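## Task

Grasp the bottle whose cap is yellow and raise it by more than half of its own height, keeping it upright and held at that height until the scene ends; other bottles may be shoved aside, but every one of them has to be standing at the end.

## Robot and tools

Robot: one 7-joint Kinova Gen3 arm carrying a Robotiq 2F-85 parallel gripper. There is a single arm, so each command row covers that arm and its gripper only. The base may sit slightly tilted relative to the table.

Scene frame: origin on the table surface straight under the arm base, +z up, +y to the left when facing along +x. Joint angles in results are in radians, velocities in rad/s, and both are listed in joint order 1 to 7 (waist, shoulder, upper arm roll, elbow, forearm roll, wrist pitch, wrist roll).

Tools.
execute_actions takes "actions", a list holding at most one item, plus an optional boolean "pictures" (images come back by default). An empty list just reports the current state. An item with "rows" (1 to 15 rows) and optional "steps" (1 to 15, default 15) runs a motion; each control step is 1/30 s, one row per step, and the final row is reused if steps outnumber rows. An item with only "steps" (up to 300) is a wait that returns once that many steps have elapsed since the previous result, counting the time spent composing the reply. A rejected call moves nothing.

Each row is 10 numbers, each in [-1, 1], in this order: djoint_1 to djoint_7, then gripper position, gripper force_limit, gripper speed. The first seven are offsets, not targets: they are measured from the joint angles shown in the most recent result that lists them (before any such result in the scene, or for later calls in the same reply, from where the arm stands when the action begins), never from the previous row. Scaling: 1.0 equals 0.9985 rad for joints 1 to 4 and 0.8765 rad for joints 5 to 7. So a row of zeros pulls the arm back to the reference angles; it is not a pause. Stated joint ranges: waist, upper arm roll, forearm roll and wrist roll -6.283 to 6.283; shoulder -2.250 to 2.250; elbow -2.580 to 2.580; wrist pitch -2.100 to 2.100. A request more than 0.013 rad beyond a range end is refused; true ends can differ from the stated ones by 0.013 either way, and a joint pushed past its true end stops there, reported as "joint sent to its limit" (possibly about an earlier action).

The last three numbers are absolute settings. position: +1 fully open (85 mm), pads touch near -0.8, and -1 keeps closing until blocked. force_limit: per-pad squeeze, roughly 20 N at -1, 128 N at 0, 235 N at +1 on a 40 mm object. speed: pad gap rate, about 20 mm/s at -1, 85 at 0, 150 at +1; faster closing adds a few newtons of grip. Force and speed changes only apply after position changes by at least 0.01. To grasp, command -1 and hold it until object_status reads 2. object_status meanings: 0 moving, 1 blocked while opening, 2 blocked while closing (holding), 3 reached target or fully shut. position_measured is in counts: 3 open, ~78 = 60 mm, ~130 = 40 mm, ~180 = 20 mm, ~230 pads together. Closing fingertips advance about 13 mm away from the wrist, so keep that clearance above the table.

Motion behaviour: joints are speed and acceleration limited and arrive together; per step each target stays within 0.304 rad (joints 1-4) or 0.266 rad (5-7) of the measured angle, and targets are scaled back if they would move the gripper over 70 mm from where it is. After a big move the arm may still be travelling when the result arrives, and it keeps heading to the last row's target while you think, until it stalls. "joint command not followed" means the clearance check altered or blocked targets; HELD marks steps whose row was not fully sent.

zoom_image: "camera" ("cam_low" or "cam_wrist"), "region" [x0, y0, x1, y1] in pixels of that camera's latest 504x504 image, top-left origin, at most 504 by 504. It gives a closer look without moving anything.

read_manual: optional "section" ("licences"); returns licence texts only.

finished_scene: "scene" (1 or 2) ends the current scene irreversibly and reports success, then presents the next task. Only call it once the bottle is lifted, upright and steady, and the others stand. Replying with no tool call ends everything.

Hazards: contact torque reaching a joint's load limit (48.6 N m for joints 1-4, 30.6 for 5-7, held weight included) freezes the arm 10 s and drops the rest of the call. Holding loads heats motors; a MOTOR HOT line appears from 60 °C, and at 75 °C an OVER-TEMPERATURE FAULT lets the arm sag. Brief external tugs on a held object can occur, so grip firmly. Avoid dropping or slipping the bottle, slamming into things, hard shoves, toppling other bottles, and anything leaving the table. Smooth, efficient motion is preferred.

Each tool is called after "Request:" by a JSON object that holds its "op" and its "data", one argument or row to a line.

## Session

Request:
{"op": "execute_actions", "data": {
  "actions": []
}}

Scene clock: 0.00 s of 3900.00 s.
position_measured=3 object_status=3
Joint positions: [ 1.617  1.325 -0.56   1.497 -0.815  0.998  2.782]
Joint velocities: [ 0.     0.001  0.     0.     0.     0.001 -0.001]
Joint torques (N m, as the joint torque sensors report them, + toward a larger angle): no reading
Motor temperatures (°C, as the motors report them): [32 31 32 34 42 38 41]

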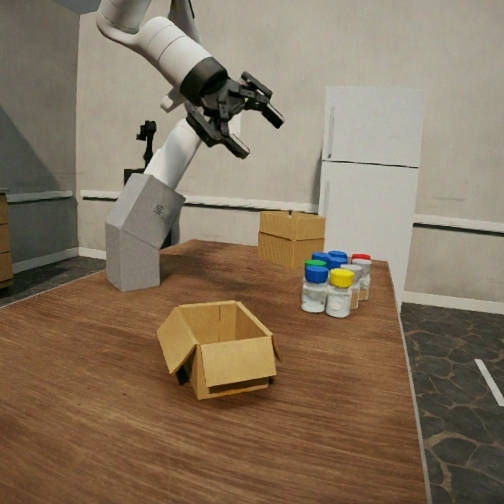

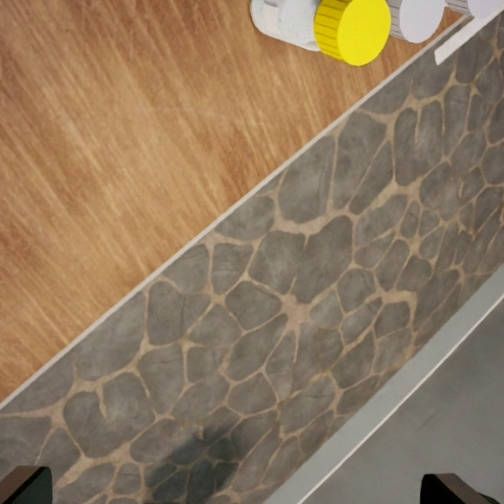

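Request:
{"op": "execute_actions", "data": {
  "actions": [
    {"rows":[[-0.7,-0.75,0.56,0.322,-0.206,-0.4,-0.6,0.55,0,0]]}
  ],
  "pictures": false
}}

Request:
{"op": "execute_actions", "data": {
  "actions": [
    {"steps":60}
  ],
  "pictures": false
}}

Request:
{"op": "execute_actions", "data": {
  "actions": [
    {"rows":[[-0.562,0.201,0,0,0,0,-0.52,0.55,0,0]]}
  ],
  "pictures": false
}}

Request:
{"op": "execute_actions", "data": {
  "actions": [
    {"steps":50}
  ]
}}

Scene clock: 1.93 s of 3900.00 s.
position_measured=59 object_status=0
Joint positions: [ 1.168  0.879 -0.13   1.789 -0.98   0.688  2.399]
Joint velocities: [-0.951 -0.987  0.814  0.216 -0.124 -0.311 -0.778]
Joint torques (N m, as the joint torque sensors report them, + toward a larger angle): [  9.32 -15.64   3.17  -6.58  -0.75   0.38   0.57]
Motor temperatures (°C, as the motors report them): [32 31 32 34 42 38 41]
Steps of this call (steps 1 to 43: nothing new was sent; steps 44 to 58: all 15 steps of this action). Readings (joint positions | what the end effector reports):
44: [1.616 1.323 -0.559 1.498 -0.815 0.997 2.781] | position_measured=3 object_status=0
45: [1.609 1.316 -0.554 1.504 -0.818 0.992 2.777] | position_measured=5 object_status=0
47: [1.579 1.285 -0.527 1.531 -0.834 0.969 2.754] | position_measured=15 object_status=0
51: [1.452 1.160 -0.407 1.649 -0.902 0.863 2.648] | position_measured=44 object_status=0
58: the state above

Scene clock: 3.93 s of 3900.00 s.
position_measured=59 object_status=3
Joint positions: [ 0.918  0.576 -0.001  1.819 -0.995  0.647  2.256]
Joint velocities: [-0.001 -0.    -0.     0.    -0.001 -0.     0.   ]
Joint torques (N m, as the joint torque sensors report them, + toward a larger angle): [  8.39 -14.07   5.5   -8.06  -0.34  -0.94   0.7 ]
Motor temperatures (°C, as the motors report them): [32 31 32 34 42 38 41]
Steps of this call (steps 1 to 30: the robot went on to your last target; steps 31 to 60: nothing new was sent). Readings (joint positions | what the end effector reports):
1: [1.139 0.848 -0.106 1.795 -0.983 0.679 2.376] | position_measured=59 object_status=0
2: [1.114 0.818 -0.087 1.800 -0.985 0.674 2.357] | position_measured=59 object_status=0
4: [1.070 0.764 -0.063 1.804 -0.988 0.666 2.331] | position_measured=59 object_status=0
8: [0.990 0.665 -0.032 1.812 -0.992 0.657 2.292] | position_measured=59 object_status=3
60: the state above
The arm was judged still, so your last target was given up. Only a new action makes it travel on or press farther. Fingers that are still opening or closing keep moving.

Scene clock: 4.43 s of 3900.00 s.
position_measured=59 object_status=3
Joint positions: [ 0.639  0.705 -0.     1.818 -0.995  0.647  2.019]
Joint velocities: [-0.683  0.186 -0.002  0.001  0.001  0.    -0.567]
Joint torques (N m, as the joint torque sensors report them, + toward a larger angle): [  9.25 -16.64   5.1   -5.56   0.02  -0.53   0.39]
Motor temperatures (°C, as the motors report them): [32 31 32 34 42 38 41]
Steps of this call (steps 1 to 15: all 15 steps of this action). Readings (joint positions | what the end effector reports):
1: [0.917 0.576 -0.001 1.819 -0.995 0.647 2.255] | position_measured=59 object_status=3
2: [0.910 0.581 0.000 1.818 -0.995 0.647 2.251] | position_measured=59 object_status=3
4: [0.880 0.600 0.002 1.818 -0.995 0.646 2.228] | position_measured=59 object_status=3
8: [0.794 0.648 -0.000 1.818 -0.995 0.647 2.153] | position_measured=59 object_status=3
15: the state above

Scene clock: 6.10 s of 3900.00 s.
position_measured=59 object_status=3
Joint positions: [ 0.357  0.776 -0.001  1.819 -0.995  0.647  1.8  ]
Joint velocities: [-0.     0.002 -0.     0.     0.002 -0.001 -0.001]
Joint torques (N m, as the joint torque sensors report them, + toward a larger angle): [  9.37 -16.93   5.24  -3.53   0.2    0.12   0.61]
Motor temperatures (°C, as the motors report them): [32 31 32 34 42 38 41]
Steps of this call (steps 1 to 30: the robot went on to your last target; steps 31 to 50: nothing new was sent). Readings (joint positions | what the end effector reports):
1: [0.616 0.711 -0.000 1.818 -0.995 0.647 2.000] | position_measured=59 object_status=3
2: [0.593 0.717 -0.001 1.818 -0.995 0.647 1.982] | position_measured=59 object_status=3
4: [0.547 0.729 -0.001 1.818 -0.995 0.647 1.947] | position_measured=59 object_status=3
8: [0.455 0.752 -0.001 1.818 -0.995 0.647 1.875] | position_measured=59 object_status=3
50: the state above
The arm was judged still, so your last target was given up. Only a new action makes it travel on or press farther. Fingers that are still opening or closing keep moving.

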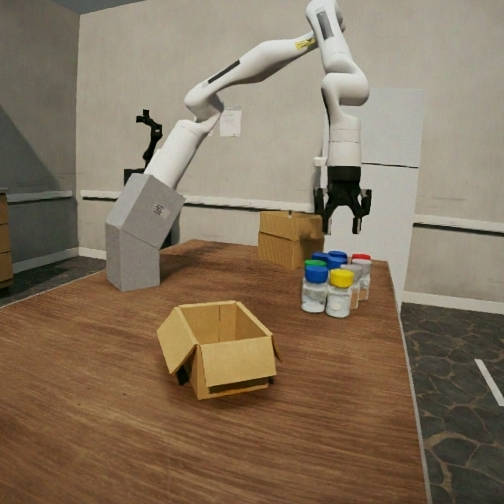

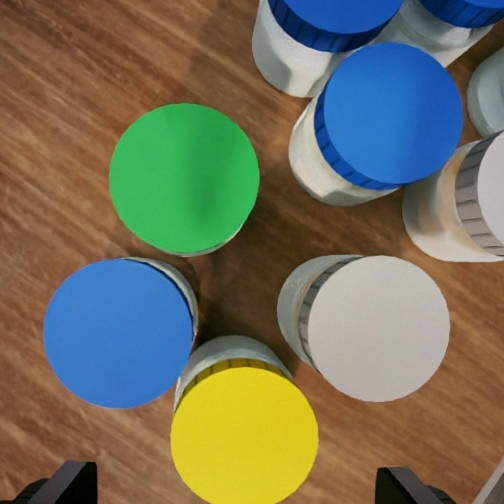

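Request:
{"op": "execute_actions", "data": {
  "actions": [
    {"rows":[[-0.0965,0.152,0,-0.03,-0.243,-0.108,0.175,0.55,0,0]]}
  ],
  "pictures": false
}}

Request:
{"op": "execute_actions", "data": {
  "actions": [
    {"steps":20}
  ]
}}

Scene clock: 7.87 s of 3900.00 s.
position_measured=59 object_status=3
Joint positions: [ 0.262  0.926 -0.001  1.789 -1.208  0.553  1.953]
Joint velocities: [-0.016  0.025  0.003 -0.002 -0.004 -0.003  0.004]
Joint torques (N m, as the joint torque sensors report them, + toward a larger angle): [ 10.08 -18.15   5.25  -2.25   0.11  -0.05   0.59]
Motor temperatures (°C, as the motors report them): [32 32 32 34 42 38 41]
Steps of this call (steps 1 to 38: nothing new was sent; steps 39 to 53: all 15 steps of this action). Readings (joint positions | what the end effector reports):
39: [0.356 0.778 -0.001 1.819 -0.996 0.647 1.801] | position_measured=59 object_status=3
40: [0.352 0.784 -0.000 1.817 -1.003 0.644 1.806] | position_measured=59 object_status=3
42: [0.333 0.813 0.000 1.811 -1.040 0.627 1.833] | position_measured=59 object_status=3
46: [0.280 0.897 -0.002 1.795 -1.164 0.573 1.922] | position_measured=59 object_status=3
53: the state above

Scene clock: 8.53 s of 3900.00 s.
position_measured=59 object_status=3
Joint positions: [ 0.261  0.928 -0.001  1.789 -1.208  0.553  1.954]
Joint velocities: [ 0.001 -0.001 -0.    -0.    -0.    -0.    -0.   ]
Joint torques (N m, as the joint torque sensors report them, + toward a larger angle): [  9.67 -17.83   5.25  -2.3    0.11  -0.17   0.56]
Motor temperatures (°C, as the motors report them): [32 32 32 34 42 38 41]
Steps of this call (steps 1 to 15: the robot went on to your last target; steps 16 to 20: nothing new was sent). Readings (joint positions | what the end effector reports):
1: [0.262 0.926 -0.001 1.789 -1.208 0.553 1.953] | position_measured=59 object_status=3
2: [0.262 0.927 -0.001 1.789 -1.208 0.553 1.954] | position_measured=59 object_status=3
4: [0.261 0.927 -0.001 1.789 -1.208 0.553 1.954] | position_measured=59 object_status=3
8: [0.261 0.928 -0.001 1.789 -1.208 0.553 1.954] | position_measured=59 object_status=3
20: the state above
The arm was judged still, so your last target was given up. Only a new action makes it travel on or press farther. Fingers that are still opening or closing keep moving.

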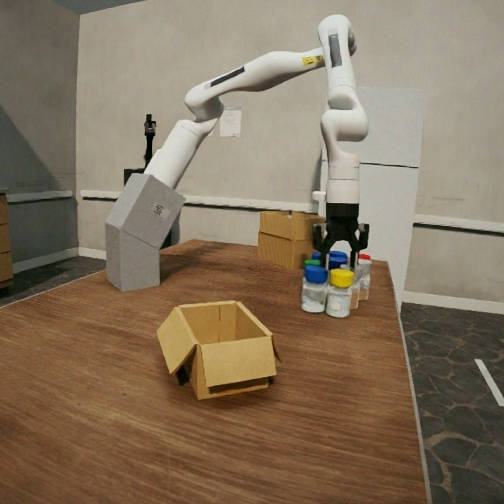

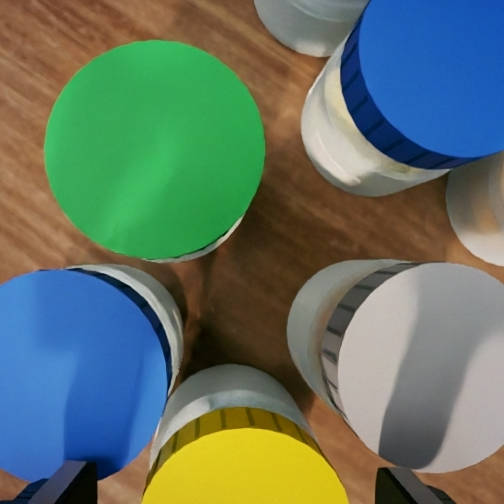

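Request:
{"op": "execute_actions", "data": {
  "actions": [
    {"rows":[[0.002,0.002,0,-0.008,0,0,0,0.42,0,0]],"steps":12}
  ],
  "pictures": false
}}

Request:
{"op": "execute_actions", "data": {
  "actions": [
    {"rows":[[-0.016,0.031,0,-0.013,-0.045,-0.014,0.034,0.42,0,0]]}
  ],
  "pictures": false
}}

Request:
{"op": "execute_actions", "data": {
  "actions": [
    {"rows":[[-0.016,0.031,0,-0.013,-0.045,-0.013,0.034,0.42,0,0]]}
  ]
}}

Scene clock: 10.63 s of 3900.00 s.
position_measured=76 object_status=0
Joint positions: [ 0.263  0.93  -0.001  1.781 -1.208  0.553  1.954]
Joint velocities: [ 0.    -0.001 -0.    -0.001 -0.     0.002  0.001]
Joint torques (N m, as the joint torque sensors report them, + toward a larger angle): [  9.9  -17.84   5.11  -2.09   0.2    0.13   0.6 ]
Motor temperatures (°C, as the motors report them): [32 32 32 34 42 38 41]
Steps of this call (steps 1 to 51: nothing new was sent; steps 52 to 63: all 12 steps of this action). Readings (joint positions | what the end effector reports):
52: [0.261 0.928 -0.001 1.788 -1.208 0.553 1.954] | position_measured=59 object_status=0
53: [0.262 0.929 -0.001 1.786 -1.208 0.553 1.954] | position_measured=61 object_status=0
55: [0.262 0.930 -0.001 1.783 -1.208 0.553 1.954] | position_measured=70 object_status=0
59: [0.263 0.930 -0.001 1.781 -1.208 0.553 1.954] | position_measured=76 object_status=0
63: the state above

Scene clock: 11.13 s of 3900.00 s.
position_measured=76 object_status=3
Joint positions: [ 0.254  0.948  0.004  1.765 -1.248  0.539  1.984]
Joint velocities: [-0.001  0.     0.    -0.    -0.001  0.001  0.001]
Joint torques (N m, as the joint torque sensors report them, + toward a larger angle): [ 4.   -8.99  0.65  0.8   0.3   0.8   0.58]
Motor temperatures (°C, as the motors report them): [32 32 32 34 42 38 41]
Steps of this call (steps 1 to 15: all 15 steps of this action). Readings (joint positions | what the end effector reports):
1: [0.262 0.931 -0.001 1.781 -1.209 0.552 1.954] | position_measured=76 object_status=0
2: [0.258 0.938 -0.001 1.778 -1.216 0.550 1.959] | position_measured=76 object_status=0
4: [0.254 0.946 0.003 1.771 -1.234 0.544 1.973] | position_measured=76 object_status=3
8: [0.254 0.948 0.004 1.765 -1.246 0.539 1.982] | position_measured=76 object_status=3
15: the state above

Scene clock: 11.63 s of 3900.00 s.
position_measured=76 object_status=3
Joint positions: [ 0.238  0.979  0.004  1.752 -1.287  0.527  2.013]
Joint velocities: [-0.002  0.003  0.    -0.001 -0.002  0.     0.   ]
Joint torques (N m, as the joint torque sensors report them, + toward a larger angle): [  9.61 -18.16   5.3   -2.04   0.17  -0.08   0.61]
Motor temperatures (°C, as the motors report them): [32 32 32 34 42 38 41]
Steps of this call (steps 1 to 15: all 15 steps of this action). Readings (joint positions | what the end effector reports):
1: [0.253 0.949 0.005 1.764 -1.249 0.538 1.985] | position_measured=76 object_status=3
2: [0.251 0.953 0.007 1.759 -1.258 0.535 1.991] | position_measured=76 object_status=3
4: [0.245 0.966 0.005 1.754 -1.276 0.531 2.005] | position_measured=76 object_status=3
8: [0.240 0.976 0.004 1.753 -1.285 0.528 2.012] | position_measured=76 object_status=3
15: the state above

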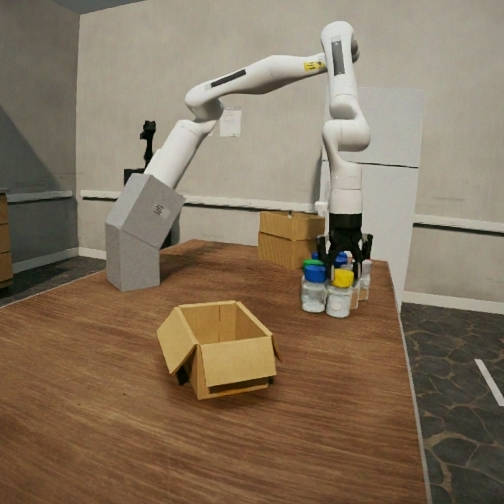

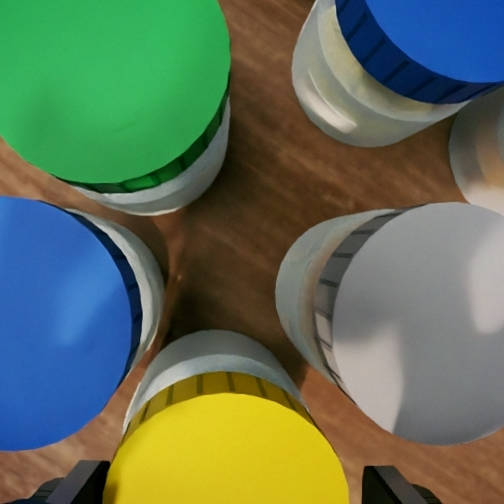

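The finger caught briefly and then slipped in. I'll correct to the intended pose and grip.

Request:
{"op": "execute_actions", "data": {
  "actions": [
    {"rows":[[-0.007,0.014,-0.005,0.004,0,0.002,0,0.42,0,0]]}
  ]
}}

Request:
{"op": "execute_actions", "data": {
  "actions": [
    {"rows":[[0,0,0,0,0,0,0,-1,-0.3,-0.5]]}
  ],
  "pictures": false
}}

Request:
{"op": "execute_actions", "data": {
  "actions": [
    {"rows":[[0.032,-0.062,0,0.026,0.09,0.027,-0.068,-1,-0.3,-0.5]]}
  ],
  "pictures": false
}}

Request:
{"op": "execute_actions", "data": {
  "actions": [
    {"rows":[[0.065,-0.108,0,0.024,0.17,0.07,-0.12,-1,-0.3,-0.5]]}
  ],
  "pictures": false
}}

Request:
{"op": "execute_actions", "data": {
  "actions": [
    {"steps":30}
  ]
}}

Scene clock: 13.63 s of 3900.00 s.
position_measured=76 object_status=3
Joint positions: [ 0.231  0.992 -0.001  1.755 -1.287  0.529  2.013]
Joint velocities: [ 0.     0.001  0.001 -0.001 -0.002 -0.     0.002]
Joint torques (N m, as the joint torque sensors report them, + toward a larger angle): [  9.86 -18.05   4.86  -1.47   0.34   0.07   0.59]
Motor temperatures (°C, as the motors report them): [32 32 32 34 42 38 41]
Steps of this call (steps 1 to 15: the robot went on to your last target; steps 16 to 45: nothing new was sent; steps 46 to 60: all 15 steps of this action). Readings (joint positions | what the end effector reports):
46: [0.237 0.980 0.004 1.752 -1.287 0.528 2.013] | position_measured=76 object_status=3
47: [0.236 0.984 0.004 1.752 -1.287 0.528 2.013] | position_measured=76 object_status=3
49: [0.233 0.989 0.001 1.755 -1.287 0.529 2.013] | position_measured=76 object_status=3
53: [0.232 0.992 -0.001 1.755 -1.287 0.529 2.013] | position_measured=76 object_status=3
60: the state above

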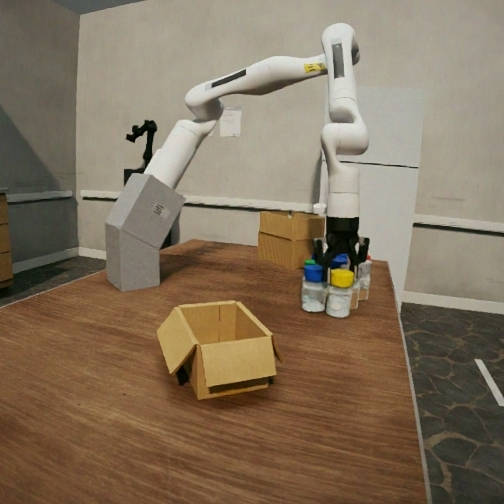

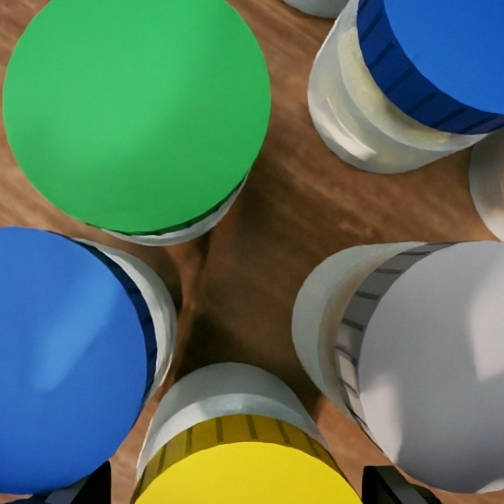

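Scene clock: 14.13 s of 3900.00 s.
position_measured=98 object_status=2
Joint positions: [ 0.232  0.991 -0.     1.756 -1.287  0.529  2.013]
Joint velocities: [ 0.    -0.    -0.     0.    -0.001  0.001  0.001]
Joint torques (N m, as the joint torque sensors report them, + toward a larger angle): [  9.54 -17.21   4.78  -1.92   0.17  -0.17   0.52]
Motor temperatures (°C, as the motors report them): [32 32 32 34 42 38 41]
Steps of this call (steps 1 to 15: all 15 steps of this action). Readings (joint positions | what the end effector reports):
1: [0.231 0.992 -0.001 1.755 -1.287 0.529 2.013] | position_measured=76 object_status=0
2: [0.232 0.992 -0.001 1.755 -1.287 0.529 2.013] | position_measured=77 object_status=0
4: [0.232 0.992 -0.001 1.755 -1.287 0.529 2.013] | position_measured=84 object_status=0
8: [0.232 0.991 -0.000 1.755 -1.287 0.529 2.013] | position_measured=98 object_status=0
15: the state above

Scene clock: 14.63 s of 3900.00 s.
position_measured=98 object_status=2
Joint positions: [ 0.264  0.93  -0.     1.781 -1.208  0.553  1.954]
Joint velocities: [ 0.004 -0.005  0.001  0.001  0.001  0.    -0.002]
Joint torques (N m, as the joint torque sensors report them, + toward a larger angle): [ 10.53 -19.1    5.41  -2.43   0.01  -0.1    0.52]
Motor temperatures (°C, as the motors report them): [32 32 32 34 42 38 41]
Steps of this call (steps 1 to 15: all 15 steps of this action). Readings (joint positions | what the end effector reports):
1: [0.233 0.990 -0.000 1.756 -1.286 0.530 2.012] | position_measured=98 object_status=2
2: [0.236 0.984 -0.001 1.759 -1.279 0.532 2.007] | position_measured=98 object_status=2
4: [0.249 0.959 -0.002 1.770 -1.249 0.542 1.984] | position_measured=98 object_status=2
8: [0.261 0.934 0.001 1.779 -1.212 0.552 1.956] | position_measured=98 object_status=2
15: the state above

Scene clock: 15.13 s of 3900.00 s.
position_measured=98 object_status=2
Joint positions: [ 0.328  0.823 -0.     1.805 -1.059  0.614  1.849]
Joint velocities: [ 0.009 -0.013  0.001  0.001  0.003  0.001 -0.001]
Joint torques (N m, as the joint torque sensors report them, + toward a larger angle): [ 10.14 -18.71   5.54  -3.27   0.09  -0.15   0.81]
Motor temperatures (°C, as the motors report them): [32 32 32 34 42 38 41]
Steps of this call (steps 1 to 15: all 15 steps of this action). Readings (joint positions | what the end effector reports):
1: [0.265 0.928 -0.000 1.782 -1.207 0.553 1.953] | position_measured=98 object_status=2
2: [0.269 0.922 -0.001 1.784 -1.200 0.556 1.948] | position_measured=98 object_status=2
4: [0.287 0.892 -0.002 1.790 -1.163 0.572 1.922] | position_measured=98 object_status=2
8: [0.321 0.833 0.001 1.802 -1.074 0.608 1.859] | position_measured=98 object_status=2
15: the state above

Scene clock: 16.13 s of 3900.00 s.
position_measured=98 object_status=2
Joint positions: [ 0.329  0.822 -0.     1.805 -1.059  0.614  1.849]
Joint velocities: [-0.     0.     0.    -0.     0.002  0.001 -0.004]
Joint torques (N m, as the joint torque sensors report them, + toward a larger angle): [ 10.08 -18.4    5.5   -3.38   0.04  -0.05   0.65]
Motor temperatures (°C, as the motors report them): [32 32 32 34 42 38 41]
Steps of this call (steps 1 to 15: the robot went on to your last target; steps 16 to 30: nothing new was sent). Readings (joint positions | what the end effector reports):
1: [0.328 0.823 -0.000 1.805 -1.059 0.614 1.849] | position_measured=98 object_status=2
2: [0.328 0.823 -0.000 1.805 -1.059 0.614 1.849] | position_measured=98 object_status=2
4: [0.328 0.822 -0.000 1.805 -1.059 0.614 1.849] | position_measured=98 object_status=2
8: [0.328 0.822 -0.000 1.805 -1.059 0.614 1.849] | position_measured=98 object_status=2
30: the state above
The arm was judged still, so your last target was given up. Only a new action makes it travel on or press farther. Fingers that are still opening or closing keep moving.

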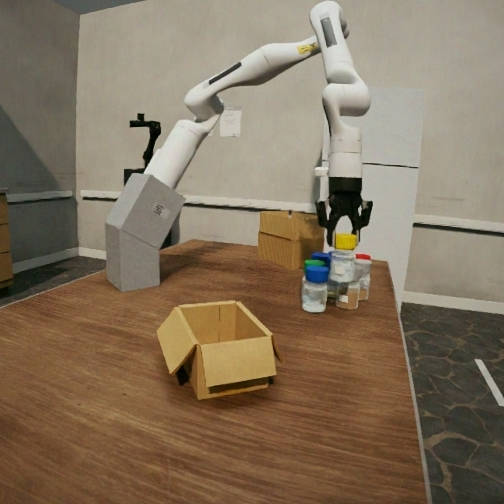

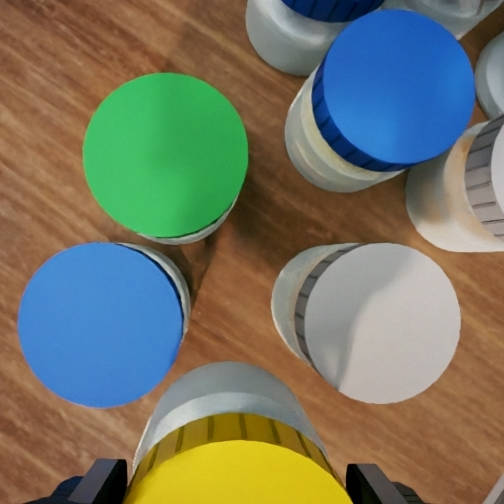

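Request:
{"op": "finished_scene", "data": {
  "scene": 2
}}

The scene is finished: the task was done.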